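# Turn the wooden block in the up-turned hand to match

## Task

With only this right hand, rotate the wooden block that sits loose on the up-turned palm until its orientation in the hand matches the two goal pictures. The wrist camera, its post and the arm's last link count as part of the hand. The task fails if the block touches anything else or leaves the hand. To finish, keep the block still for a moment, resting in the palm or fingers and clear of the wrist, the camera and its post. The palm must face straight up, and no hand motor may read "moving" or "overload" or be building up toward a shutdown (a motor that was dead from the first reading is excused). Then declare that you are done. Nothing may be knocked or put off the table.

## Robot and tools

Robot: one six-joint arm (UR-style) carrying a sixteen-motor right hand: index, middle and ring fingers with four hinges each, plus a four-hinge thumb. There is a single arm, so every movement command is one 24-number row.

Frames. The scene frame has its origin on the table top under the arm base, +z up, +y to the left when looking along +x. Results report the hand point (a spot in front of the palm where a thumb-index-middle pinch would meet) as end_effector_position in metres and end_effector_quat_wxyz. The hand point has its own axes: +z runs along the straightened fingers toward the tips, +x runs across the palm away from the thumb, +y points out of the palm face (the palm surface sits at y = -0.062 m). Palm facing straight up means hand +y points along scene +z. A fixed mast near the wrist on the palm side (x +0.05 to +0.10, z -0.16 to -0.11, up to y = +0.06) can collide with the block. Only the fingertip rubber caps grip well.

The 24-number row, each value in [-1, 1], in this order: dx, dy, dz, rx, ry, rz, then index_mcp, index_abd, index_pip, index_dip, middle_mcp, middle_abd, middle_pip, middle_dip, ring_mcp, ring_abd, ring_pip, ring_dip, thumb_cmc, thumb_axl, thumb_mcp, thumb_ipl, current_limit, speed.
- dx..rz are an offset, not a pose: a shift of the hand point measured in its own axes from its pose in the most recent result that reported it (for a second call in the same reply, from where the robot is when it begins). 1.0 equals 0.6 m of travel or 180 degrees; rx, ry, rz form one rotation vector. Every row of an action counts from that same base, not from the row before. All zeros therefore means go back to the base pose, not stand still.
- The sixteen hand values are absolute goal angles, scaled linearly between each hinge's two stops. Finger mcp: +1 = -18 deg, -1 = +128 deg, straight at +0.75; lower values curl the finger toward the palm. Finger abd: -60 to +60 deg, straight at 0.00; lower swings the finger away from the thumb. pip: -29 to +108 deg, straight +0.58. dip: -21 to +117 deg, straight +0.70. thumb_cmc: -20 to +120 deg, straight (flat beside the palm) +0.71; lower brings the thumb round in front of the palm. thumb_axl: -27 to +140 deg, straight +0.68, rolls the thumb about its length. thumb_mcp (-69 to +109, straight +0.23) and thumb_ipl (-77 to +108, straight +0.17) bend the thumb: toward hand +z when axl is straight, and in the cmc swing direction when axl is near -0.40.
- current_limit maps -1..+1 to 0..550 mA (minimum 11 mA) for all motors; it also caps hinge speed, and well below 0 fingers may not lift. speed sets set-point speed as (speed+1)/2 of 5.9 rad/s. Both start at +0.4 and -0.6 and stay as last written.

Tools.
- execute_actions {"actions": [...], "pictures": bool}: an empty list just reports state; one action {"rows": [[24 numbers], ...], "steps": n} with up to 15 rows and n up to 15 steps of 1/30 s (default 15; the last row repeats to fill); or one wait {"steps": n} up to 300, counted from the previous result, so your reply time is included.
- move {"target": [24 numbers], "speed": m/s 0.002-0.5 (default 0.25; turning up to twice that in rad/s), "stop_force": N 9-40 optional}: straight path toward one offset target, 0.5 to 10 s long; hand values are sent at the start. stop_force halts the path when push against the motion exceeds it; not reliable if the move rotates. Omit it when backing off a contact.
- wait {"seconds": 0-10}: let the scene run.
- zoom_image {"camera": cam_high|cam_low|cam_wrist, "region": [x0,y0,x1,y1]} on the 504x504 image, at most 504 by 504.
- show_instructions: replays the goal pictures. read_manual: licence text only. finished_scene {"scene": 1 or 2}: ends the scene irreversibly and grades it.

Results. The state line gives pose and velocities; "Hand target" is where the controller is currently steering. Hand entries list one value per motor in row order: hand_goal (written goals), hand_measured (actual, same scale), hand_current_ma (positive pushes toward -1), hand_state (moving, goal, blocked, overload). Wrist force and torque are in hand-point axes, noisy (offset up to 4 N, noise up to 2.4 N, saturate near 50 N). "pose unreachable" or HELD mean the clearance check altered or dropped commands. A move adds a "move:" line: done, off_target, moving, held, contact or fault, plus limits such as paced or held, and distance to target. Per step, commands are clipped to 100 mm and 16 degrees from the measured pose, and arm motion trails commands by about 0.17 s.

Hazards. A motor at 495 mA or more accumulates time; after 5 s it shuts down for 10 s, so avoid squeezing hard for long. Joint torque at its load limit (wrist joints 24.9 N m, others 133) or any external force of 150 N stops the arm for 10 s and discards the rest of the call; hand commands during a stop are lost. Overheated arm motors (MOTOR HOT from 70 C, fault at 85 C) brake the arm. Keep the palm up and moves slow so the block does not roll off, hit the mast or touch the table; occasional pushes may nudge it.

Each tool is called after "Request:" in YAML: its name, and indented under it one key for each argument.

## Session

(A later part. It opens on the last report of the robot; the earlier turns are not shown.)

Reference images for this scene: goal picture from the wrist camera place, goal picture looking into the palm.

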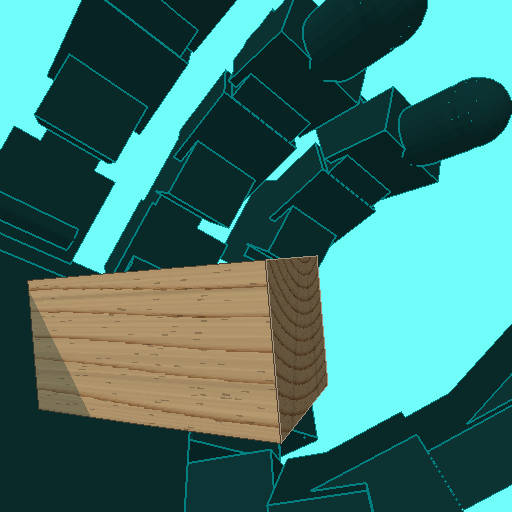

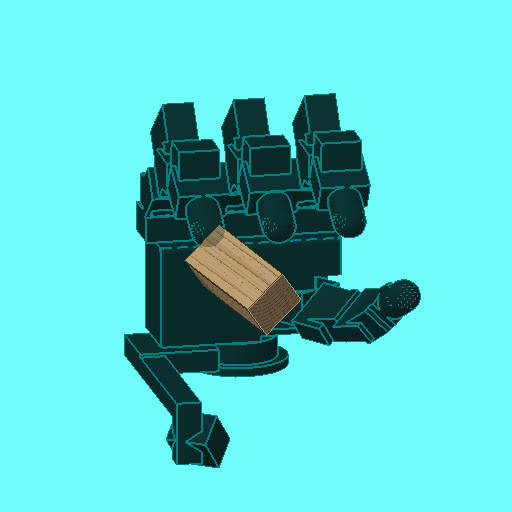

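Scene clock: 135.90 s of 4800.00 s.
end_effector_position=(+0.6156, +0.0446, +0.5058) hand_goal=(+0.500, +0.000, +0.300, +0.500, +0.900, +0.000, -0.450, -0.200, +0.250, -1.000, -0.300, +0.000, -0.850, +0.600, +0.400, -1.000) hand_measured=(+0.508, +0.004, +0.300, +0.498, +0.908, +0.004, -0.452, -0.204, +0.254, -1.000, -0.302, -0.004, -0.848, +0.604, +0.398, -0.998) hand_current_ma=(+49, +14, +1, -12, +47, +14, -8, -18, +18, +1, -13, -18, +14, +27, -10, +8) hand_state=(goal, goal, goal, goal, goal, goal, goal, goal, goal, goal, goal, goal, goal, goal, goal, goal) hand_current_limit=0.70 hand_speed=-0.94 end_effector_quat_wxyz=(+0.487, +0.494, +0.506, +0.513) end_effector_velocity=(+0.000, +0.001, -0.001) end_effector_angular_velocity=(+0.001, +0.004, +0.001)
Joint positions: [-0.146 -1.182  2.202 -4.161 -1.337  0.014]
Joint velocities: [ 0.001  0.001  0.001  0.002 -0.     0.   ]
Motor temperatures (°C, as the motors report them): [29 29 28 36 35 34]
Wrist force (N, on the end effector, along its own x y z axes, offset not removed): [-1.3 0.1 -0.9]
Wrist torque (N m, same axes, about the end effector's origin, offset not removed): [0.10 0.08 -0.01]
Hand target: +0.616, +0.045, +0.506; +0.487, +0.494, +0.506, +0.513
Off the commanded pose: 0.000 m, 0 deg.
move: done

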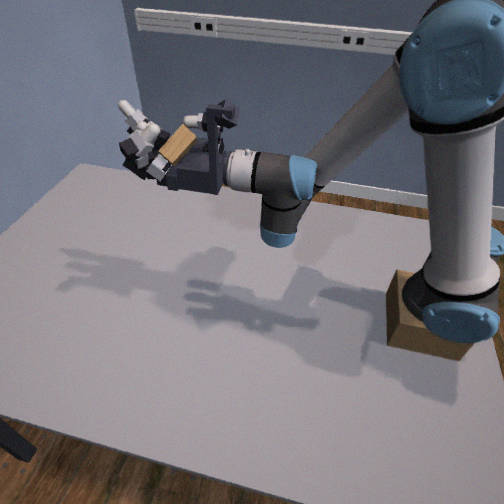

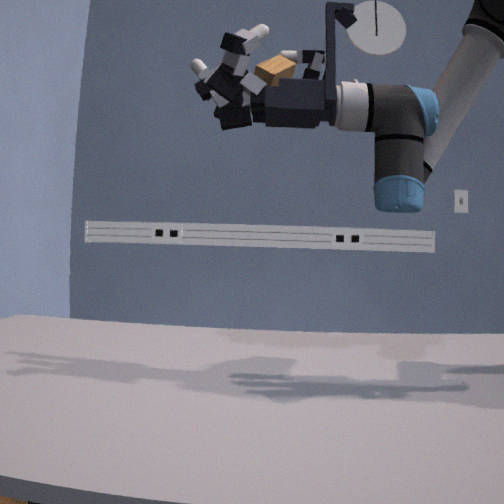

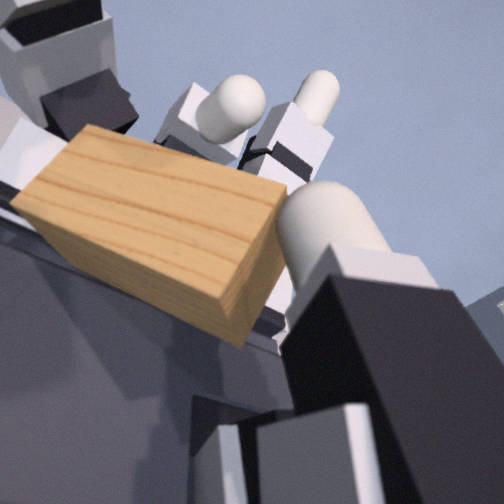

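Request:
move:
  target: [0,0,0,0,0,0,0.5,1,-0.6,-0.6,0.9,0,-0.45,-0.2,0.4,-1,-0.3,0,-1,0.54,0.4,-0.88,0.7,-0.9]

Scene clock: 146.70 s of 4800.00 s.
end_effector_position=(+0.6156, +0.0446, +0.5058) hand_goal=(+0.500, +1.000, -0.600, -0.600, +0.900, +0.000, -0.450, -0.200, +0.400, -1.000, -0.300, +0.000, -1.000, +0.540, +0.400, -0.880) hand_measured=(+0.508, +0.998, -0.598, -0.598, +0.908, +0.004, -0.452, -0.204, +0.404, -1.000, -0.302, -0.004, -0.958, +0.554, +0.414, -0.872) hand_current_ma=(+49, -11, +13, +11, +47, +14, -8, -18, +21, +1, -11, -17, +223, +100, +92, +60) hand_state=(goal, goal, goal, goal, goal, goal, goal, goal, goal, goal, goal, goal, blocked, goal, goal, goal) hand_current_limit=0.70 hand_speed=-0.90 end_effector_quat_wxyz=(+0.487, +0.494, +0.506, +0.513) end_effector_velocity=(-0.000, -0.000, +0.000) end_effector_angular_velocity=(-0.000, -0.000, -0.001)
Joint positions: [-0.146 -1.182  2.202 -4.161 -1.337  0.014]
Joint velocities: [-0.001 -0.001  0.     0.     0.    -0.   ]
Motor temperatures (°C, as the motors report them): [29 29 28 36 35 34]
Wrist force (N, on the end effector, along its own x y z axes, offset not removed): [-2.2 0.5 -0.1]
Wrist torque (N m, same axes, about the end effector's origin, offset not removed): [0.04 0.09 -0.15]
Hand target: +0.616, +0.045, +0.506; +0.487, +0.494, +0.506, +0.513
Off the commanded pose: 0.000 m, 0 deg.
After step 90, 3.07 s passed at rest.
move: done

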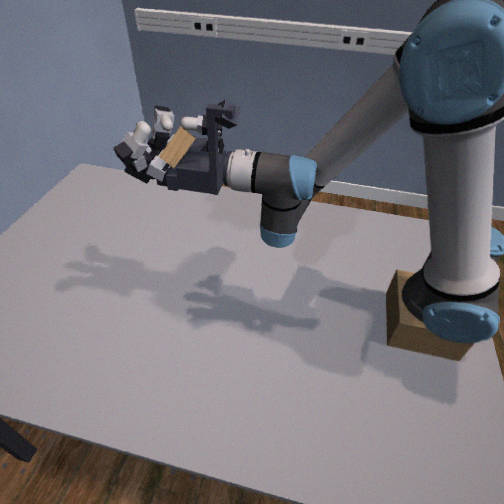

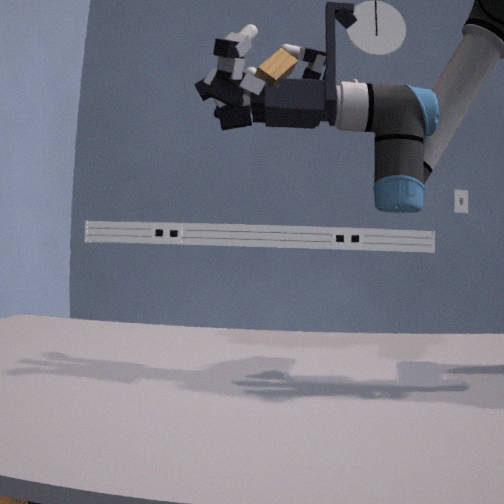

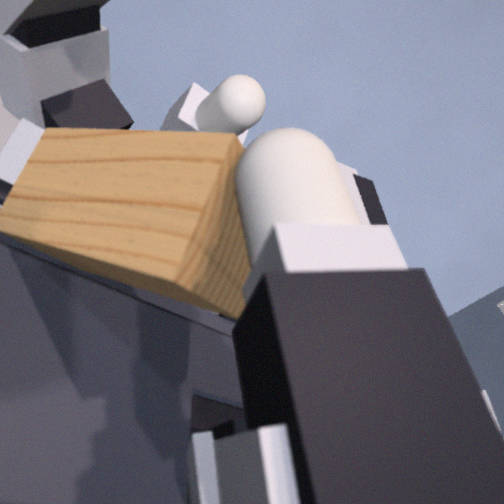

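Request:
move:
  target: [0,0,0,0,0,0,0.5,1,-0.6,-0.6,0.9,0,-0.3,0,0.4,-1,-0.3,0,-0.97,0.6,0.16,-0.6,0.7,-0.93]

Request:
zoom_image:
  camera: "cam_high"
  region: [110,60,270,220]

Scene clock: 155.77 s of 4800.00 s.
end_effector_position=(+0.6156, +0.0446, +0.5058) hand_goal=(+0.500, +1.000, -0.600, -0.600, +0.900, +0.000, -0.300, +0.000, +0.400, -1.000, -0.300, +0.000, -0.970, +0.600, +0.160, -0.600) hand_measured=(+0.508, +0.998, -0.598, -0.598, +0.908, +0.004, -0.300, -0.002, +0.410, -1.000, -0.302, -0.004, -0.958, +0.606, +0.174, -0.600) hand_current_ma=(+49, -11, +13, +11, +48, +14, -5, -15, +57, +1, -11, -17, +66, +34, +98, +4) hand_state=(goal, goal, goal, goal, goal, goal, goal, goal, goal, goal, goal, goal, goal, goal, goal, goal) hand_current_limit=0.70 hand_speed=-0.93 end_effector_quat_wxyz=(+0.487, +0.494, +0.506, +0.513) end_effector_velocity=(+0.000, -0.000, +0.001) end_effector_angular_velocity=(-0.000, -0.001, -0.000)
Joint positions: [-0.146 -1.182  2.202 -4.161 -1.337  0.014]
Joint velocities: [-0.001 -0.    -0.001  0.001  0.    -0.   ]
Motor temperatures (°C, as the motors report them): [29 29 28 36 35 34]
Wrist force (N, on the end effector, along its own x y z axes, offset not removed): [-1.7 -0.4 -1.4]
Wrist torque (N m, same axes, about the end effector's origin, offset not removed): [-0.10 0.09 -0.11]
Hand target: +0.616, +0.045, +0.506; +0.487, +0.494, +0.506, +0.513
Off the commanded pose: 0.000 m, 0 deg.
After step 90, 3.67 s passed at rest.
move: done

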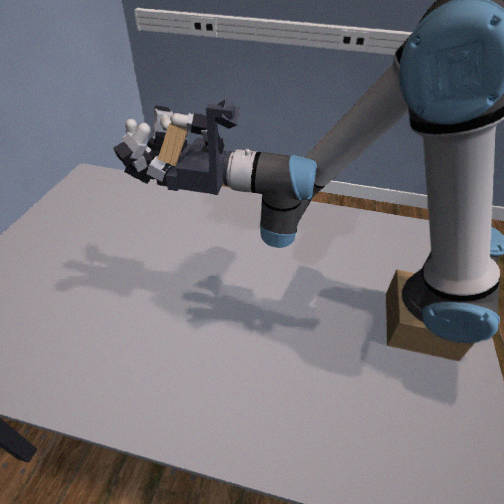

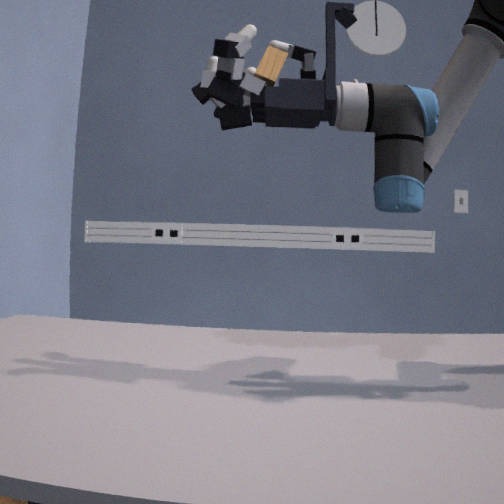

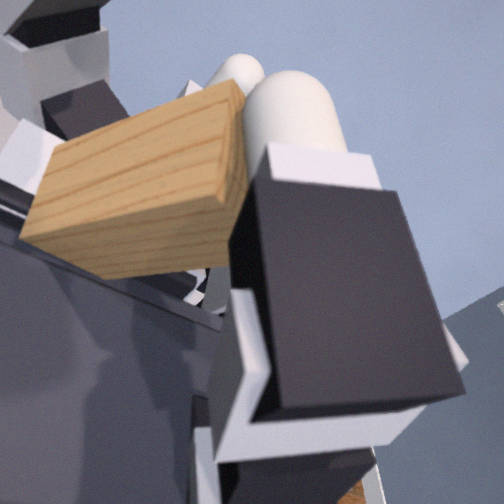

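Region (110, 60, 270, 220) of cam_high's 504x504 image, scaled by 3.150, with more detail than that image has.

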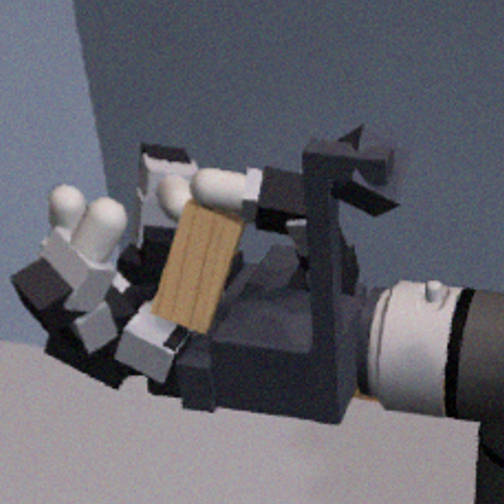

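Request:
move:
  target: [0,0,0,0,0,0,0.5,1,-0.6,-0.6,0.9,0,-0.3,0,0.15,-1,-0.3,0,-0.97,0.6,0.16,-0.64,0.7,-0.93]

Scene clock: 164.03 s of 4800.00 s.
end_effector_position=(+0.6156, +0.0446, +0.5058) hand_goal=(+0.500, +1.000, -0.600, -0.600, +0.900, +0.000, -0.300, +0.000, +0.150, -1.000, -0.300, +0.000, -0.970, +0.600, +0.160, -0.640) hand_measured=(+0.508, +0.998, -0.598, -0.598, +0.910, +0.004, -0.300, -0.002, +0.188, -1.000, -0.302, -0.004, -0.932, +0.610, +0.192, -0.616) hand_current_ma=(+49, -11, +13, +11, +48, +14, -5, -15, +206, +1, -11, -17, +201, +69, +210, +171) hand_state=(goal, goal, goal, goal, goal, goal, goal, goal, blocked, goal, goal, goal, blocked, goal, blocked, blocked) hand_current_limit=0.70 hand_speed=-0.93 end_effector_quat_wxyz=(+0.487, +0.494, +0.506, +0.513) end_effector_velocity=(-0.000, +0.000, -0.000) end_effector_angular_velocity=(+0.000, +0.001, +0.001)
Joint positions: [-0.146 -1.182  2.202 -4.161 -1.337  0.014]
Joint velocities: [ 0.001 -0.     0.     0.     0.    -0.   ]
Motor temperatures (°C, as the motors report them): [29 29 28 36 35 34]
Wrist force (N, on the end effector, along its own x y z axes, offset not removed): [-1.7 -1.2 -1.3]
Wrist torque (N m, same axes, about the end effector's origin, offset not removed): [-0.14 0.06 -0.05]
Hand target: +0.616, +0.045, +0.506; +0.487, +0.494, +0.506, +0.513
Off the commanded pose: 0.000 m, 0 deg.
After step 90, 3.47 s passed at rest.
move: done

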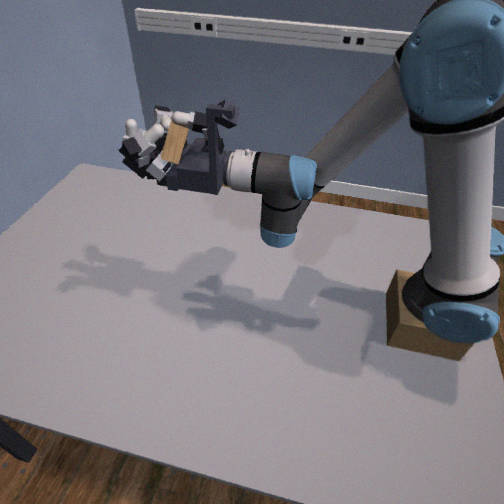

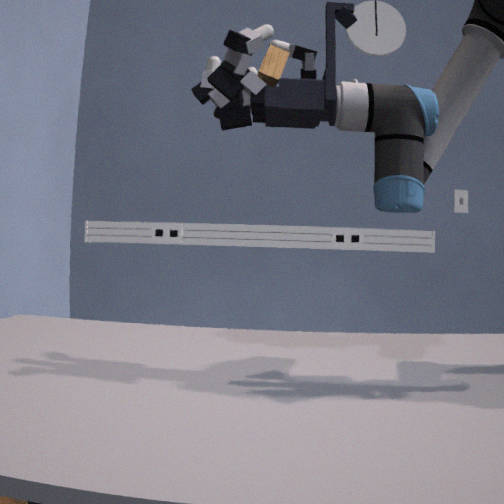

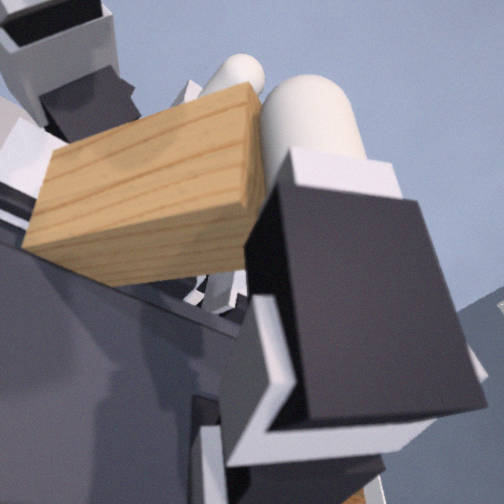

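Request:
move:
  target: [0,0,0,0,0,0,0.45,1,-1,-0.55,0.9,0,-0.3,0,0.1,-1,-0.9,0.1,-0.94,0.6,0.18,-0.62,0.7,-0.9]

Request:
zoom_image:
  camera: "cam_high"
  region: [110,60,270,220]

Scene clock: 171.00 s of 4800.00 s.
end_effector_position=(+0.6156, +0.0446, +0.5058) hand_goal=(+0.450, +1.000, -1.000, -0.550, +0.900, +0.000, -0.300, +0.000, +0.100, -1.000, -0.900, +0.100, -0.940, +0.600, +0.180, -0.620) hand_measured=(+0.466, +0.998, -0.998, -0.554, +0.910, +0.004, -0.300, -0.002, +0.126, -1.000, -0.814, +0.124, -0.922, +0.610, +0.188, -0.620) hand_current_ma=(+87, -11, +7, -21, +48, +14, -5, -15, +140, +1, +438, +124, +102, +66, +47, +0) hand_state=(goal, goal, goal, goal, goal, goal, goal, goal, blocked, goal, blocked, blocked, goal, goal, goal, goal) hand_current_limit=0.70 hand_speed=-0.90 end_effector_quat_wxyz=(+0.487, +0.494, +0.506, +0.513) end_effector_velocity=(+0.000, +0.000, +0.000) end_effector_angular_velocity=(-0.000, +0.000, +0.000)
Joint positions: [-0.146 -1.182  2.202 -4.161 -1.337  0.014]
Joint velocities: [ 0.    -0.    -0.001  0.001  0.    -0.   ]
Motor temperatures (°C, as the motors report them): [29 29 28 36 35 34]
Wrist force (N, on the end effector, along its own x y z axes, offset not removed): [-1.4 -0.8 -1.0]
Wrist torque (N m, same axes, about the end effector's origin, offset not removed): [-0.06 0.08 -0.05]
Hand target: +0.616, +0.045, +0.506; +0.487, +0.494, +0.506, +0.513
Off the commanded pose: 0.000 m, 0 deg.
After step 90, 1.30 s passed at rest.
move: done

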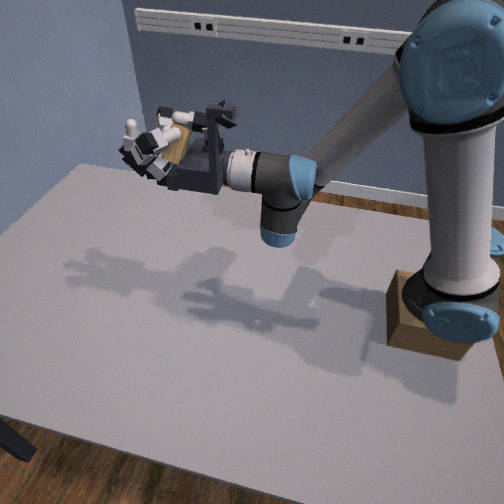

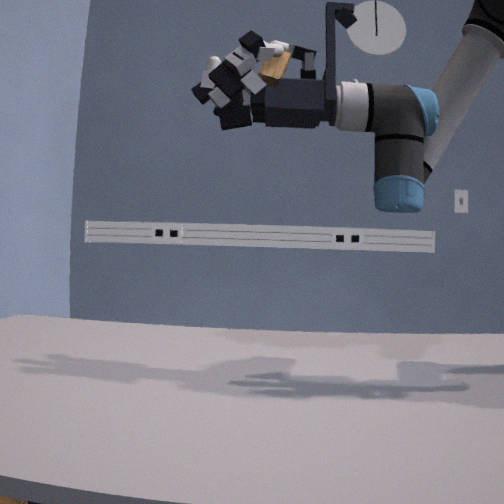

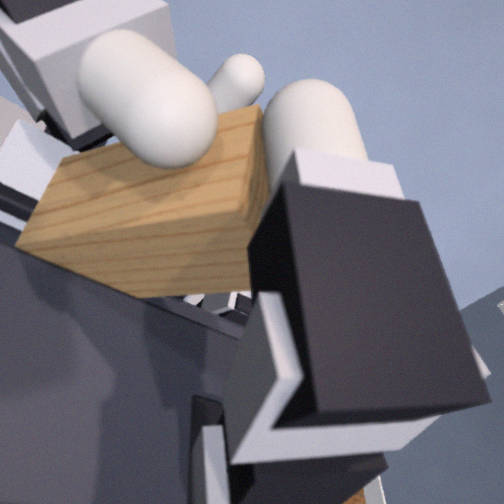

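Region (110, 60, 270, 220) of cam_high's 504x504 image, scaled by 3.150, with more detail than that image has.

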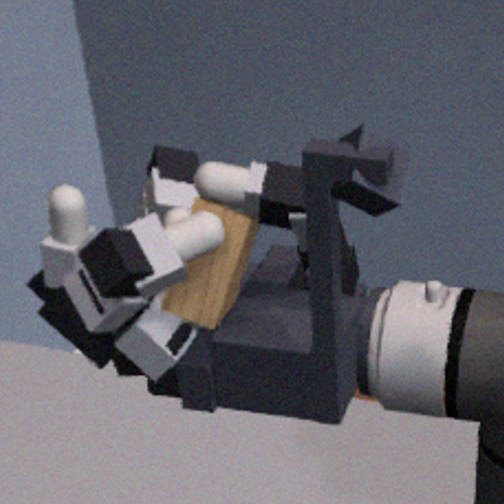

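Request:
move:
  target: [0,0,0,0,0,0,0.45,1,-0.6,-0.55,0.75,-0.2,-1,-0.45,0.15,-1,-0.85,0.1,-0.97,0.58,0.18,-0.62,0.7,-0.85]

Request:
move:
  target: [0,0,0,0,0,0,0.45,1,-0.6,-0.55,0.45,-0.2,-1,-0.25,0.35,-1,-0.95,-0.05,-0.97,0.58,0.18,-0.62,0.7,-0.93]

Request:
zoom_image:
  camera: "cam_high"
  region: [110,60,270,220]

Scene clock: 179.70 s of 4800.00 s.
end_effector_position=(+0.6156, +0.0446, +0.5058) hand_goal=(+0.450, +1.000, -0.600, -0.550, +0.750, -0.200, -1.000, -0.450, +0.150, -1.000, -0.850, +0.100, -0.970, +0.580, +0.180, -0.620) hand_measured=(+0.466, +0.998, -0.604, -0.554, +0.772, -0.196, -0.998, -0.448, +0.136, -0.998, -0.814, +0.124, -0.922, +0.608, +0.184, -0.620) hand_current_ma=(+87, -11, -18, -21, +116, +14, +9, +11, -75, +11, +186, +124, +265, +194, +31, +4) hand_state=(goal, goal, goal, goal, blocked, goal, goal, goal, goal, goal, blocked, blocked, blocked, blocked, goal, goal) hand_current_limit=0.70 hand_speed=-0.85 end_effector_quat_wxyz=(+0.487, +0.494, +0.506, +0.513) end_effector_velocity=(-0.000, +0.000, +0.000) end_effector_angular_velocity=(-0.001, -0.000, -0.000)
Joint positions: [-0.146 -1.182  2.202 -4.161 -1.337  0.014]
Joint velocities: [-0.    -0.001  0.001 -0.    -0.    -0.   ]
Motor temperatures (°C, as the motors report them): [29 29 28 36 35 34]
Wrist force (N, on the end effector, along its own x y z axes, offset not removed): [-0.9 -1.0 -0.1]
Wrist torque (N m, same axes, about the end effector's origin, offset not removed): [-0.24 0.01 -0.07]
Hand target: +0.616, +0.045, +0.506; +0.487, +0.494, +0.506, +0.513
Off the commanded pose: 0.000 m, 0 deg.
After step 90, 3.53 s passed at rest.
move: done

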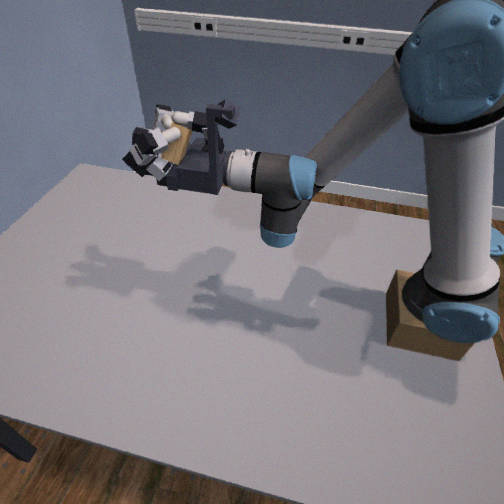

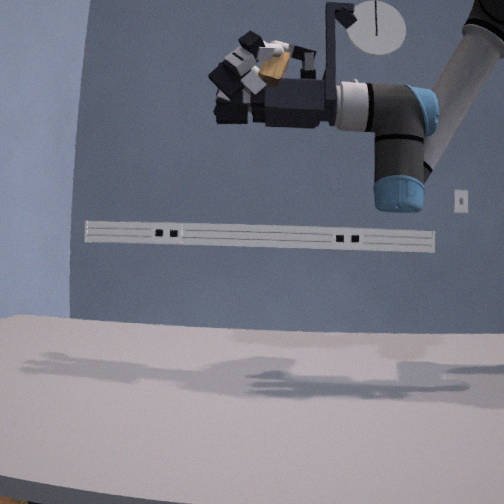

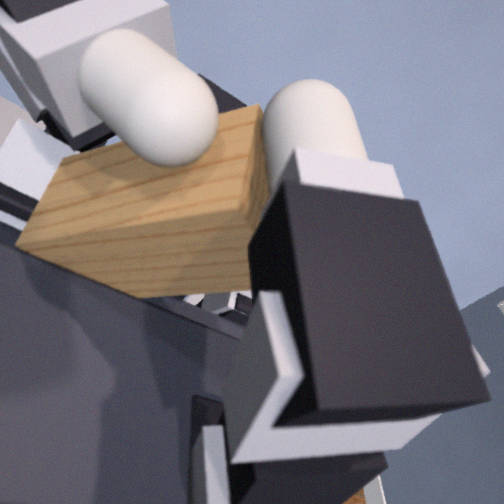

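Scene clock: 181.80 s of 4800.00 s.
end_effector_position=(+0.6156, +0.0446, +0.5058) hand_goal=(+0.450, +1.000, -0.600, -0.550, +0.450, -0.200, -1.000, -0.250, +0.350, -1.000, -0.950, -0.050, -0.970, +0.580, +0.180, -0.620) hand_measured=(+0.466, +0.998, -0.604, -0.554, +0.468, -0.204, -1.000, -0.254, +0.360, -1.000, -0.914, -0.026, -0.946, +0.594, +0.186, -0.618) hand_current_ma=(+87, -11, -18, -21, +100, -15, +0, -20, +55, +1, +178, +125, +131, +89, +38, +14) hand_state=(goal, goal, goal, goal, goal, goal, goal, goal, goal, goal, blocked, blocked, blocked, goal, goal, goal) hand_current_limit=0.70 hand_speed=-0.93 end_effector_quat_wxyz=(+0.487, +0.494, +0.506, +0.513) end_effector_velocity=(+0.000, -0.000, +0.001) end_effector_angular_velocity=(-0.000, -0.002, -0.001)
Joint positions: [-0.146 -1.182  2.202 -4.161 -1.337  0.014]
Joint velocities: [-0.001 -0.    -0.002  0.    -0.     0.   ]
Motor temperatures (°C, as the motors report them): [29 29 28 36 35 34]
Wrist force (N, on the end effector, along its own x y z axes, offset not removed): [-1.9 -1.5 -0.4]
Wrist torque (N m, same axes, about the end effector's origin, offset not removed): [-0.30 0.05 -0.12]
Hand target: +0.616, +0.045, +0.506; +0.487, +0.494, +0.506, +0.513
Off the commanded pose: 0.000 m, 0 deg.
move: done

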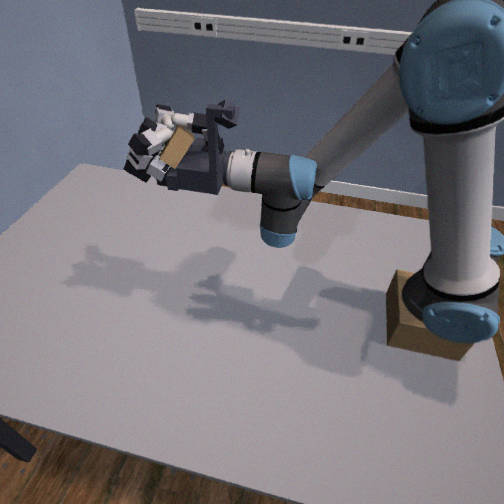

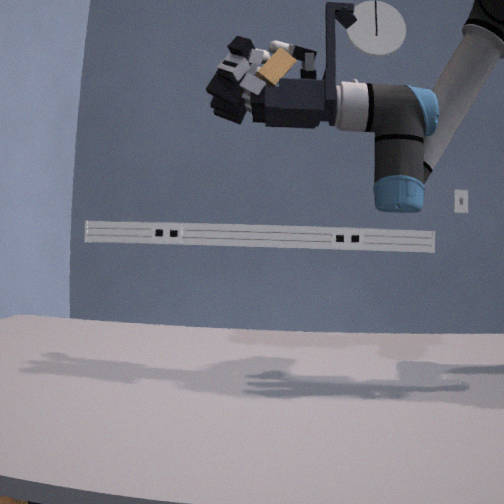

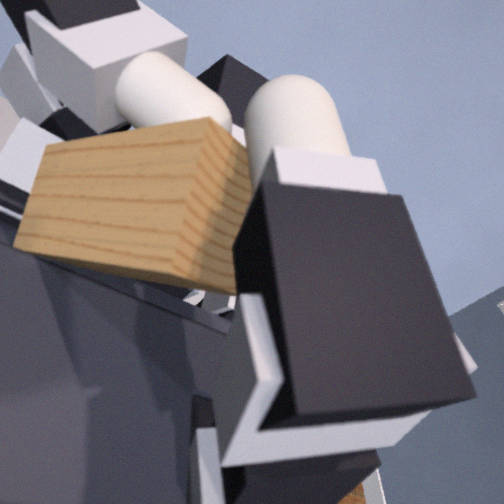

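Region (110, 60, 270, 220) of cam_high's 504x504 image, scaled by 3.150, with more detail than that image has.

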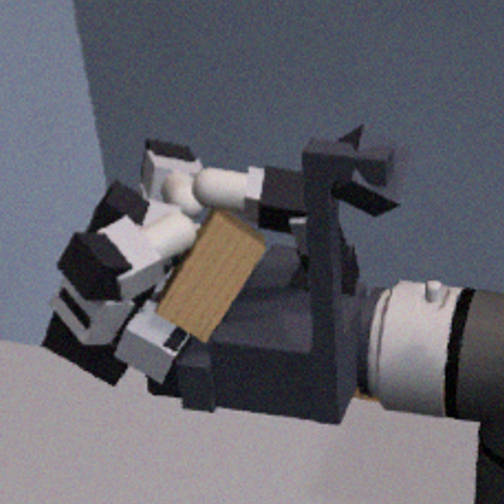

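Request:
execute_actions:
  actions:
    - {"rows":[[0,0,0,0,0,0,0.45,1,-0.6,-0.55,0.6,-0.2,-1,-0.25,0.35,-1,-0.92,-0.03,-0.88,0.58,0.5,-0.9,0.7,-0.5]]}

Request:
move:
  target: [0,0,0,0,0,0,0.45,1,-0.6,-0.55,0.8,-0.2,-1,-0.25,0.35,-1,-0.92,-0.03,-1,0.5,0.45,-1,0.7,-0.85]

Scene clock: 188.37 s of 4800.00 s.
end_effector_position=(+0.6156, +0.0446, +0.5058) hand_goal=(+0.450, +1.000, -0.600, -0.550, +0.600, -0.200, -1.000, -0.250, +0.350, -1.000, -0.920, -0.030, -0.880, +0.580, +0.500, -0.900) hand_measured=(+0.466, +0.998, -0.604, -0.554, +0.606, -0.204, -1.000, -0.254, +0.360, -1.000, -0.918, -0.028, -0.888, +0.582, +0.498, -0.900) hand_current_ma=(+86, -11, -18, -21, +30, -14, +0, -20, +55, +1, +7, +11, -49, +12, -13, +3) hand_state=(goal, goal, goal, goal, goal, goal, goal, goal, goal, goal, goal, goal, goal, goal, moving, goal) hand_current_limit=0.70 hand_speed=-0.50 end_effector_quat_wxyz=(+0.487, +0.494, +0.506, +0.513) end_effector_velocity=(-0.000, -0.000, -0.000) end_effector_angular_velocity=(+0.000, -0.000, -0.000)
Joint positions: [-0.146 -1.182  2.202 -4.161 -1.337  0.014]
Joint velocities: [-0.     0.001  0.    -0.001 -0.     0.   ]
Motor temperatures (°C, as the motors report them): [29 29 28 36 35 34]
Wrist force (N, on the end effector, along its own x y z axes, offset not removed): [-1.6 -0.3 -1.1]
Wrist torque (N m, same axes, about the end effector's origin, offset not removed): [0.00 -0.03 -0.04]
Hand target: +0.616, +0.045, +0.506; +0.487, +0.494, +0.506, +0.513
Off the commanded pose: 0.000 m, 0 deg.
Steps of this call (steps 1 to 90: nothing new was sent; then 3.07 s passed at rest; steps 91 to 105: all 15 steps of this action). Readings (end_effector_position | what the end effector reports):
91: (+0.6156, +0.0446, +0.5058) | hand_goal=(+0.450, +1.000, -0.600, -0.550, +0.600, -0.200, -1.000, -0.250, +0.350, -1.000, -0.920, -0.030, -0.880, +0.580, +0.500, -0.900) hand_measured=(+0.466, +0.998, -0.604, -0.554, +0.468, -0.204, -1.000, -0.254, +0.360, -1.000, -0.914, -0.026, -0.946, +0.594, +0.186, -0.618) hand_current_ma=(+87, -11, -18, -21, +100, -14, +0, -20, +55, +1, +178, +125, +131, +89, +38, +14) hand_state=(goal, goal, goal, goal, moving, goal, goal, goal, goal, goal, moving, moving, moving, goal, moving, moving) hand_current_limit=0.70 hand_speed=-0.50
92: (+0.6156, +0.0446, +0.5058) | hand_goal=(+0.450, +1.000, -0.600, -0.550, +0.600, -0.200, -1.000, -0.250, +0.350, -1.000, -0.920, -0.030, -0.880, +0.580, +0.500, -0.900) hand_measured=(+0.466, +0.998, -0.604, -0.554, +0.470, -0.204, -1.000, -0.254, +0.360, -1.000, -0.914, -0.026, -0.944, +0.594, +0.188, -0.620) hand_current_ma=(+87, -11, -18, -21, -57, -14, +0, -20, +55, +1, +45, +24, -28, +88, -77, +140) hand_state=(goal, goal, goal, goal, moving, goal, goal, goal, goal, goal, moving, moving, moving, goal, moving, moving) hand_current_limit=0.70 hand_speed=-0.50
94: (+0.6156, +0.0446, +0.5058) | hand_goal=(+0.450, +1.000, -0.600, -0.550, +0.600, -0.200, -1.000, -0.250, +0.350, -1.000, -0.920, -0.030, -0.880, +0.580, +0.500, -0.900) hand_measured=(+0.466, +0.998, -0.604, -0.554, +0.516, -0.204, -1.000, -0.254, +0.360, -1.000, -0.914, -0.026, -0.910, +0.584, +0.226, -0.666) hand_current_ma=(+87, -11, -18, -21, -41, -14, +0, -20, +55, +1, +16, +16, -26, +11, -96, +61) hand_state=(goal, goal, goal, goal, moving, goal, goal, goal, goal, goal, moving, goal, moving, moving, moving, moving) hand_current_limit=0.70 hand_speed=-0.50
98: (+0.6156, +0.0446, +0.5058) | hand_goal=(+0.450, +1.000, -0.600, -0.550, +0.600, -0.200, -1.000, -0.250, +0.350, -1.000, -0.920, -0.030, -0.880, +0.580, +0.500, -0.900) hand_measured=(+0.466, +0.998, -0.604, -0.554, +0.604, -0.204, -1.000, -0.254, +0.360, -1.000, -0.918, -0.028, -0.890, +0.582, +0.350, -0.786) hand_current_ma=(+86, -11, -18, -21, +37, -14, +0, -20, +55, +1, +7, +11, -49, +12, -78, +54) hand_state=(goal, goal, goal, goal, moving, goal, goal, goal, goal, goal, goal, goal, goal, goal, moving, moving) hand_current_limit=0.70 hand_speed=-0.50
105: the state above

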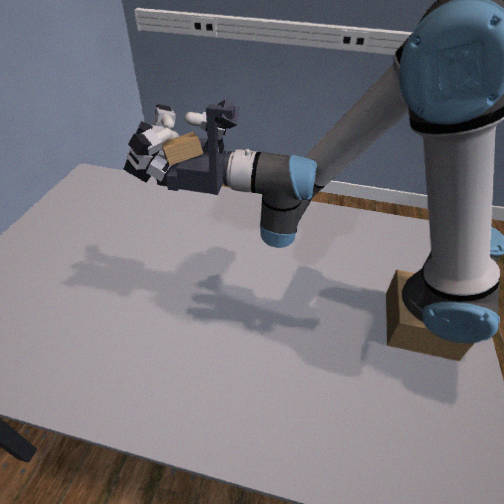

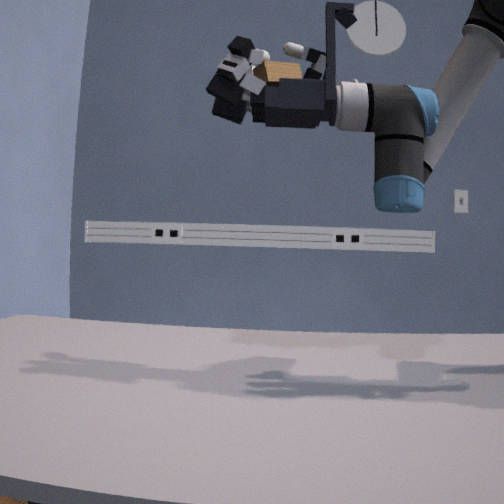

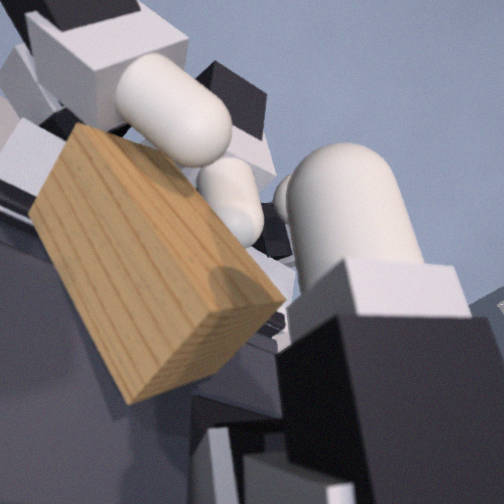

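Scene clock: 189.43 s of 4800.00 s.
end_effector_position=(+0.6156, +0.0446, +0.5058) hand_goal=(+0.450, +1.000, -0.600, -0.550, +0.800, -0.200, -1.000, -0.250, +0.350, -1.000, -0.920, -0.030, -1.000, +0.500, +0.450, -1.000) hand_measured=(+0.466, +0.998, -0.604, -0.554, +0.806, -0.204, -1.000, -0.254, +0.360, -1.000, -0.918, -0.028, -1.000, +0.502, +0.452, -1.000) hand_current_ma=(+86, -11, -18, -21, +33, -14, +0, -20, +55, +1, +7, +11, +0, +13, +9, +4) hand_state=(goal, goal, goal, goal, goal, goal, goal, goal, goal, goal, goal, goal, goal, goal, goal, goal) hand_current_limit=0.70 hand_speed=-0.85 end_effector_quat_wxyz=(+0.487, +0.494, +0.506, +0.513) end_effector_velocity=(-0.000, +0.000, -0.001) end_effector_angular_velocity=(+0.000, +0.001, +0.000)
Joint positions: [-0.146 -1.182  2.202 -4.161 -1.337  0.014]
Joint velocities: [ 0.    -0.     0.001  0.     0.    -0.   ]
Motor temperatures (°C, as the motors report them): [29 29 28 36 35 34]
Wrist force (N, on the end effector, along its own x y z axes, offset not removed): [-2.0 -2.0 -2.3]
Wrist torque (N m, same axes, about the end effector's origin, offset not removed): [-0.16 0.08 -0.06]
Hand target: +0.616, +0.045, +0.506; +0.487, +0.494, +0.506, +0.513
Off the commanded pose: 0.000 m, 0 deg.
move: done

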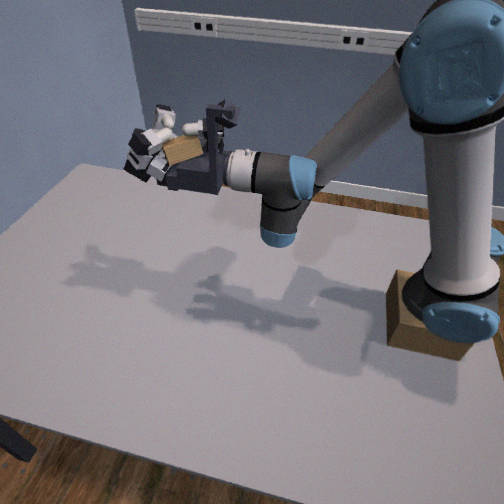

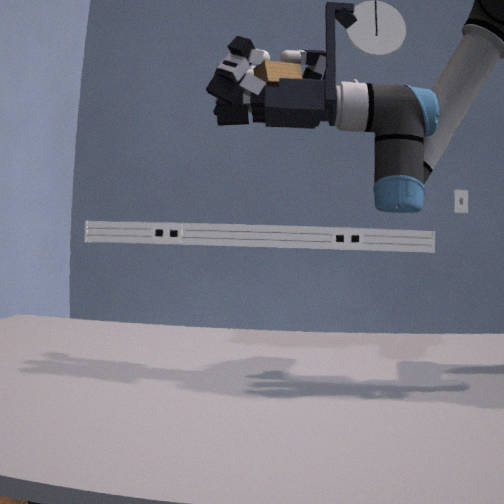

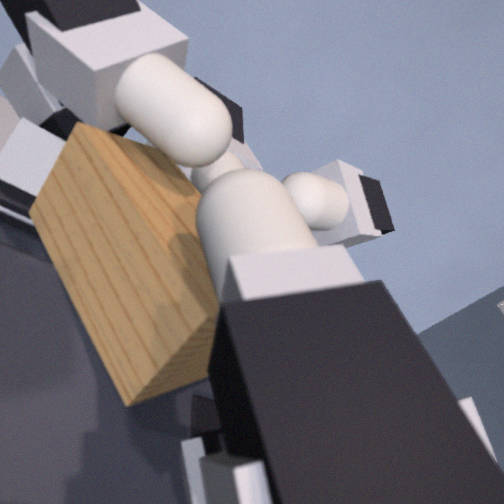

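Request:
move:
  target: [0,0,0,0,0,0,0.45,1,-0.3,-0.3,0.9,0,-0.5,0,0.35,-1,-0.92,-0.03,-0.14,-0.5,0.3,-1,0.7,-0.6]

Request:
move:
  target: [0,0,0,0,0,0,0.45,1,-0.3,-0.3,0.9,0,-0.5,0,0.35,-1,-0.92,-0.03,-0.14,-0.5,-0.42,-1,0.7,-0.7]

Request:
move:
  target: [0,0,0,0,0,0,0.45,1,-0.3,-0.3,0.9,0,-0.5,0,0.35,-1,-1,-0.3,-0.14,-0.15,-0.38,-1,0.7,-0.88]

Request:
zoom_image:
  camera: "cam_high"
  region: [110,60,270,220]

Scene clock: 200.40 s of 4800.00 s.
end_effector_position=(+0.6156, +0.0446, +0.5058) hand_goal=(+0.450, +1.000, -0.300, -0.300, +0.900, +0.000, -0.500, +0.000, +0.350, -1.000, -0.920, -0.030, -0.140, -0.500, +0.300, -1.000) hand_measured=(+0.466, +0.998, -0.302, -0.304, +0.908, -0.004, -0.502, -0.004, +0.360, -1.000, -0.918, -0.028, -0.138, -0.498, +0.300, -1.000) hand_current_ma=(+86, -9, -11, -20, +44, -14, -9, -16, +55, +1, +7, +11, +8, +14, +4, +3) hand_state=(goal, goal, goal, goal, goal, goal, goal, goal, goal, goal, goal, goal, goal, goal, goal, goal) hand_current_limit=0.70 hand_speed=-0.60 end_effector_quat_wxyz=(+0.487, +0.494, +0.506, +0.513) end_effector_velocity=(+0.000, +0.000, +0.000) end_effector_angular_velocity=(+0.000, -0.001, +0.001)
Joint positions: [-0.146 -1.182  2.202 -4.161 -1.337  0.014]
Joint velocities: [ 0.001  0.    -0.001 -0.    -0.     0.   ]
Motor temperatures (°C, as the motors report them): [29 29 28 36 35 34]
Wrist force (N, on the end effector, along its own x y z axes, offset not removed): [-0.9 0.1 -0.2]
Wrist torque (N m, same axes, about the end effector's origin, offset not removed): [-0.01 -0.06 0.09]
Hand target: +0.616, +0.045, +0.506; +0.487, +0.494, +0.506, +0.513
Off the commanded pose: 0.000 m, 0 deg.
After step 90, 6.43 s passed at rest.
move: done

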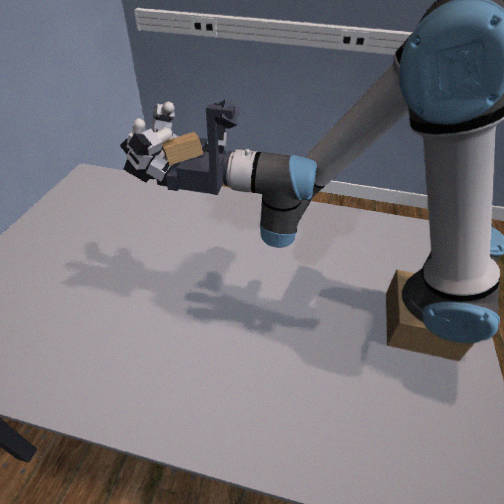

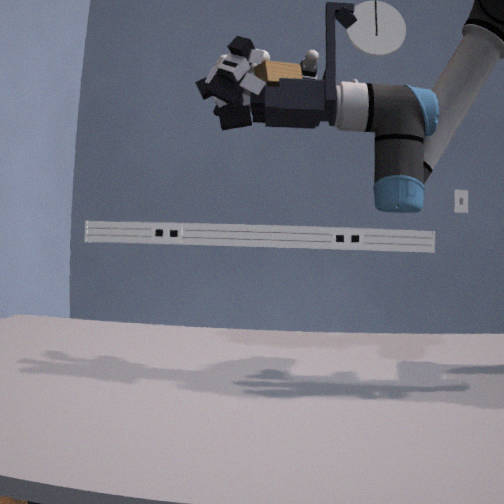

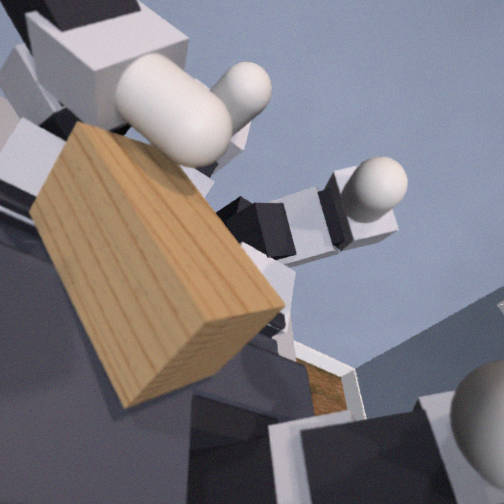

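Scene clock: 201.93 s of 4800.00 s.
end_effector_position=(+0.6156, +0.0446, +0.5058) hand_goal=(+0.450, +1.000, -0.300, -0.300, +0.900, +0.000, -0.500, +0.000, +0.350, -1.000, -0.920, -0.030, -0.140, -0.500, -0.420, -1.000) hand_measured=(+0.466, +0.998, -0.302, -0.304, +0.908, -0.004, -0.502, -0.004, +0.360, -1.000, -0.918, -0.028, -0.138, -0.498, -0.420, -1.000) hand_current_ma=(+86, -9, -11, -20, +44, -14, -9, -16, +55, +1, +7, +11, +8, +12, -6, +3) hand_state=(goal, goal, goal, goal, goal, goal, goal, goal, goal, goal, goal, goal, goal, goal, goal, goal) hand_current_limit=0.70 hand_speed=-0.70 end_effector_quat_wxyz=(+0.487, +0.494, +0.506, +0.513) end_effector_velocity=(+0.000, +0.001, +0.000) end_effector_angular_velocity=(-0.000, -0.000, +0.001)
Joint positions: [-0.146 -1.182  2.202 -4.161 -1.337  0.014]
Joint velocities: [ 0.001  0.    -0.001  0.     0.    -0.   ]
Motor temperatures (°C, as the motors report them): [29 29 28 36 35 34]
Wrist force (N, on the end effector, along its own x y z axes, offset not removed): [-2.7 -1.5 -1.5]
Wrist torque (N m, same axes, about the end effector's origin, offset not removed): [-0.22 0.19 -0.15]
Hand target: +0.616, +0.045, +0.506; +0.487, +0.494, +0.506, +0.513
Off the commanded pose: 0.000 m, 0 deg.
move: done

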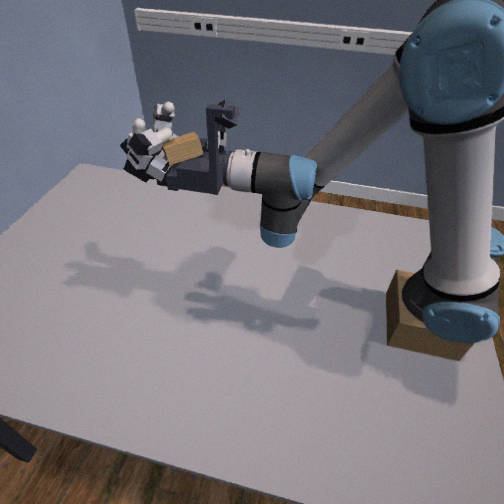

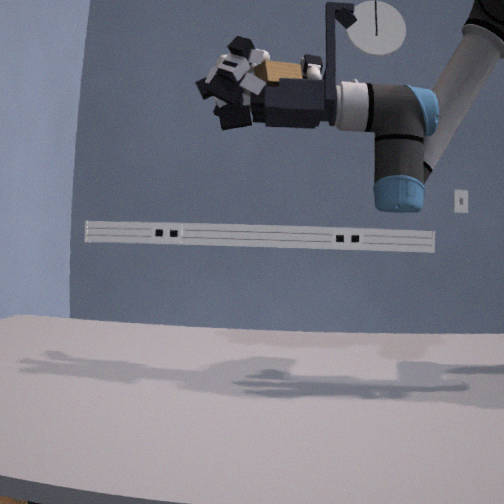

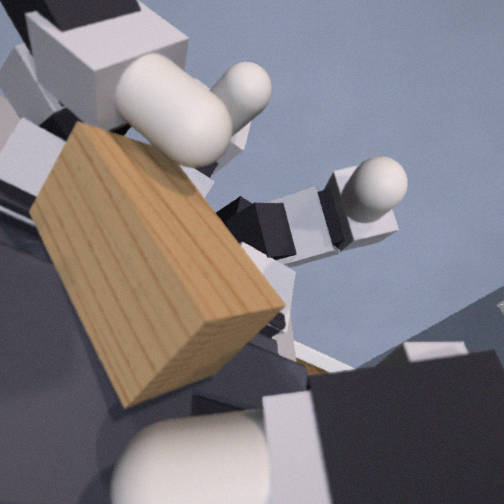

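Scene clock: 203.13 s of 4800.00 s.
end_effector_position=(+0.6156, +0.0446, +0.5058) hand_goal=(+0.450, +1.000, -0.300, -0.300, +0.900, +0.000, -0.500, +0.000, +0.350, -1.000, -1.000, -0.300, -0.140, -0.150, -0.380, -1.000) hand_measured=(+0.466, +0.998, -0.302, -0.304, +0.908, -0.004, -0.502, -0.004, +0.380, -1.000, -0.930, -0.164, -0.136, -0.320, -0.384, -1.000) hand_current_ma=(+86, -9, -11, -20, +44, -14, -8, -16, +166, +0, +357, +465, +27, -467, -29, +1) hand_state=(goal, goal, goal, goal, goal, goal, goal, goal, blocked, goal, blocked, blocked, goal, blocked, goal, goal) hand_current_limit=0.70 hand_speed=-0.88 end_effector_quat_wxyz=(+0.487, +0.494, +0.506, +0.513) end_effector_velocity=(+0.000, -0.001, +0.001) end_effector_angular_velocity=(-0.001, -0.002, -0.001)
Joint positions: [-0.146 -1.182  2.202 -4.161 -1.337  0.014]
Joint velocities: [-0.002 -0.    -0.001 -0.001  0.    -0.   ]
Motor temperatures (°C, as the motors report them): [29 29 28 36 35 34]
Wrist force (N, on the end effector, along its own x y z axes, offset not removed): [-0.9 -1.1 -0.8]
Wrist torque (N m, same axes, about the end effector's origin, offset not removed): [-0.22 -0.05 0.03]
Hand target: +0.616, +0.045, +0.506; +0.487, +0.494, +0.506, +0.513
Off the commanded pose: 0.000 m, 0 deg.
move: done

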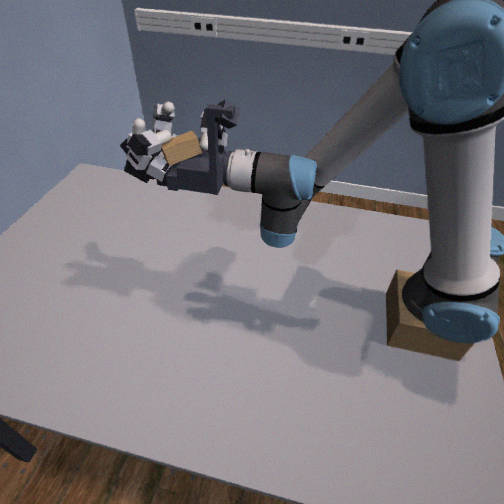

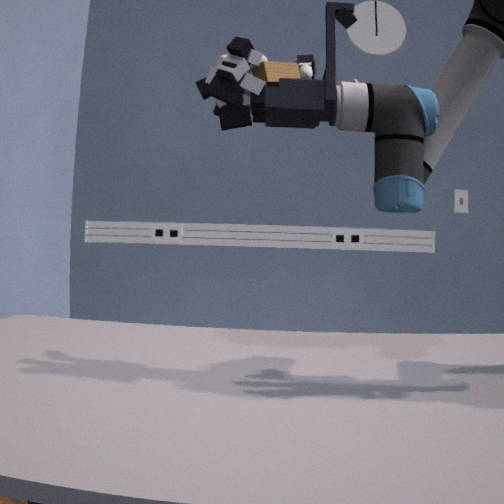

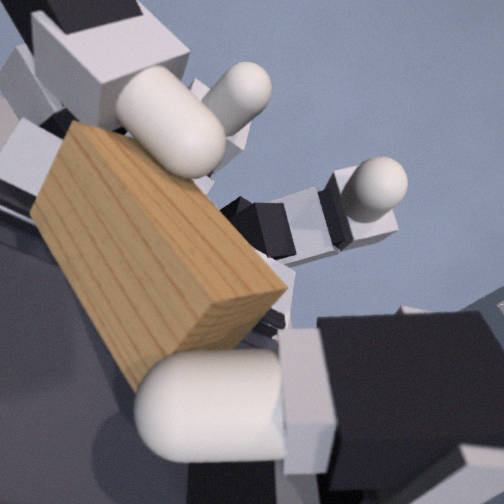

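Region (110, 60, 270, 220) of cam_high's 504x504 image, scaled by 3.150, with more detail than that image has.

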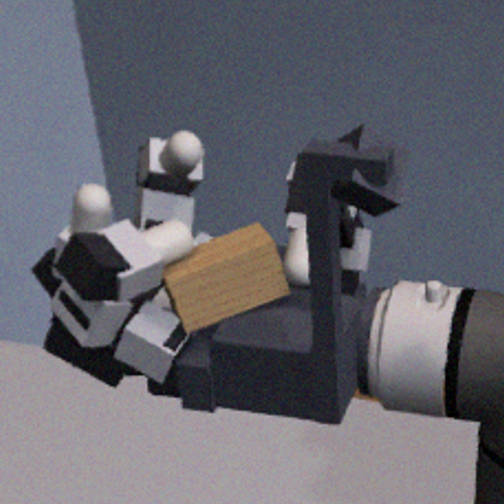

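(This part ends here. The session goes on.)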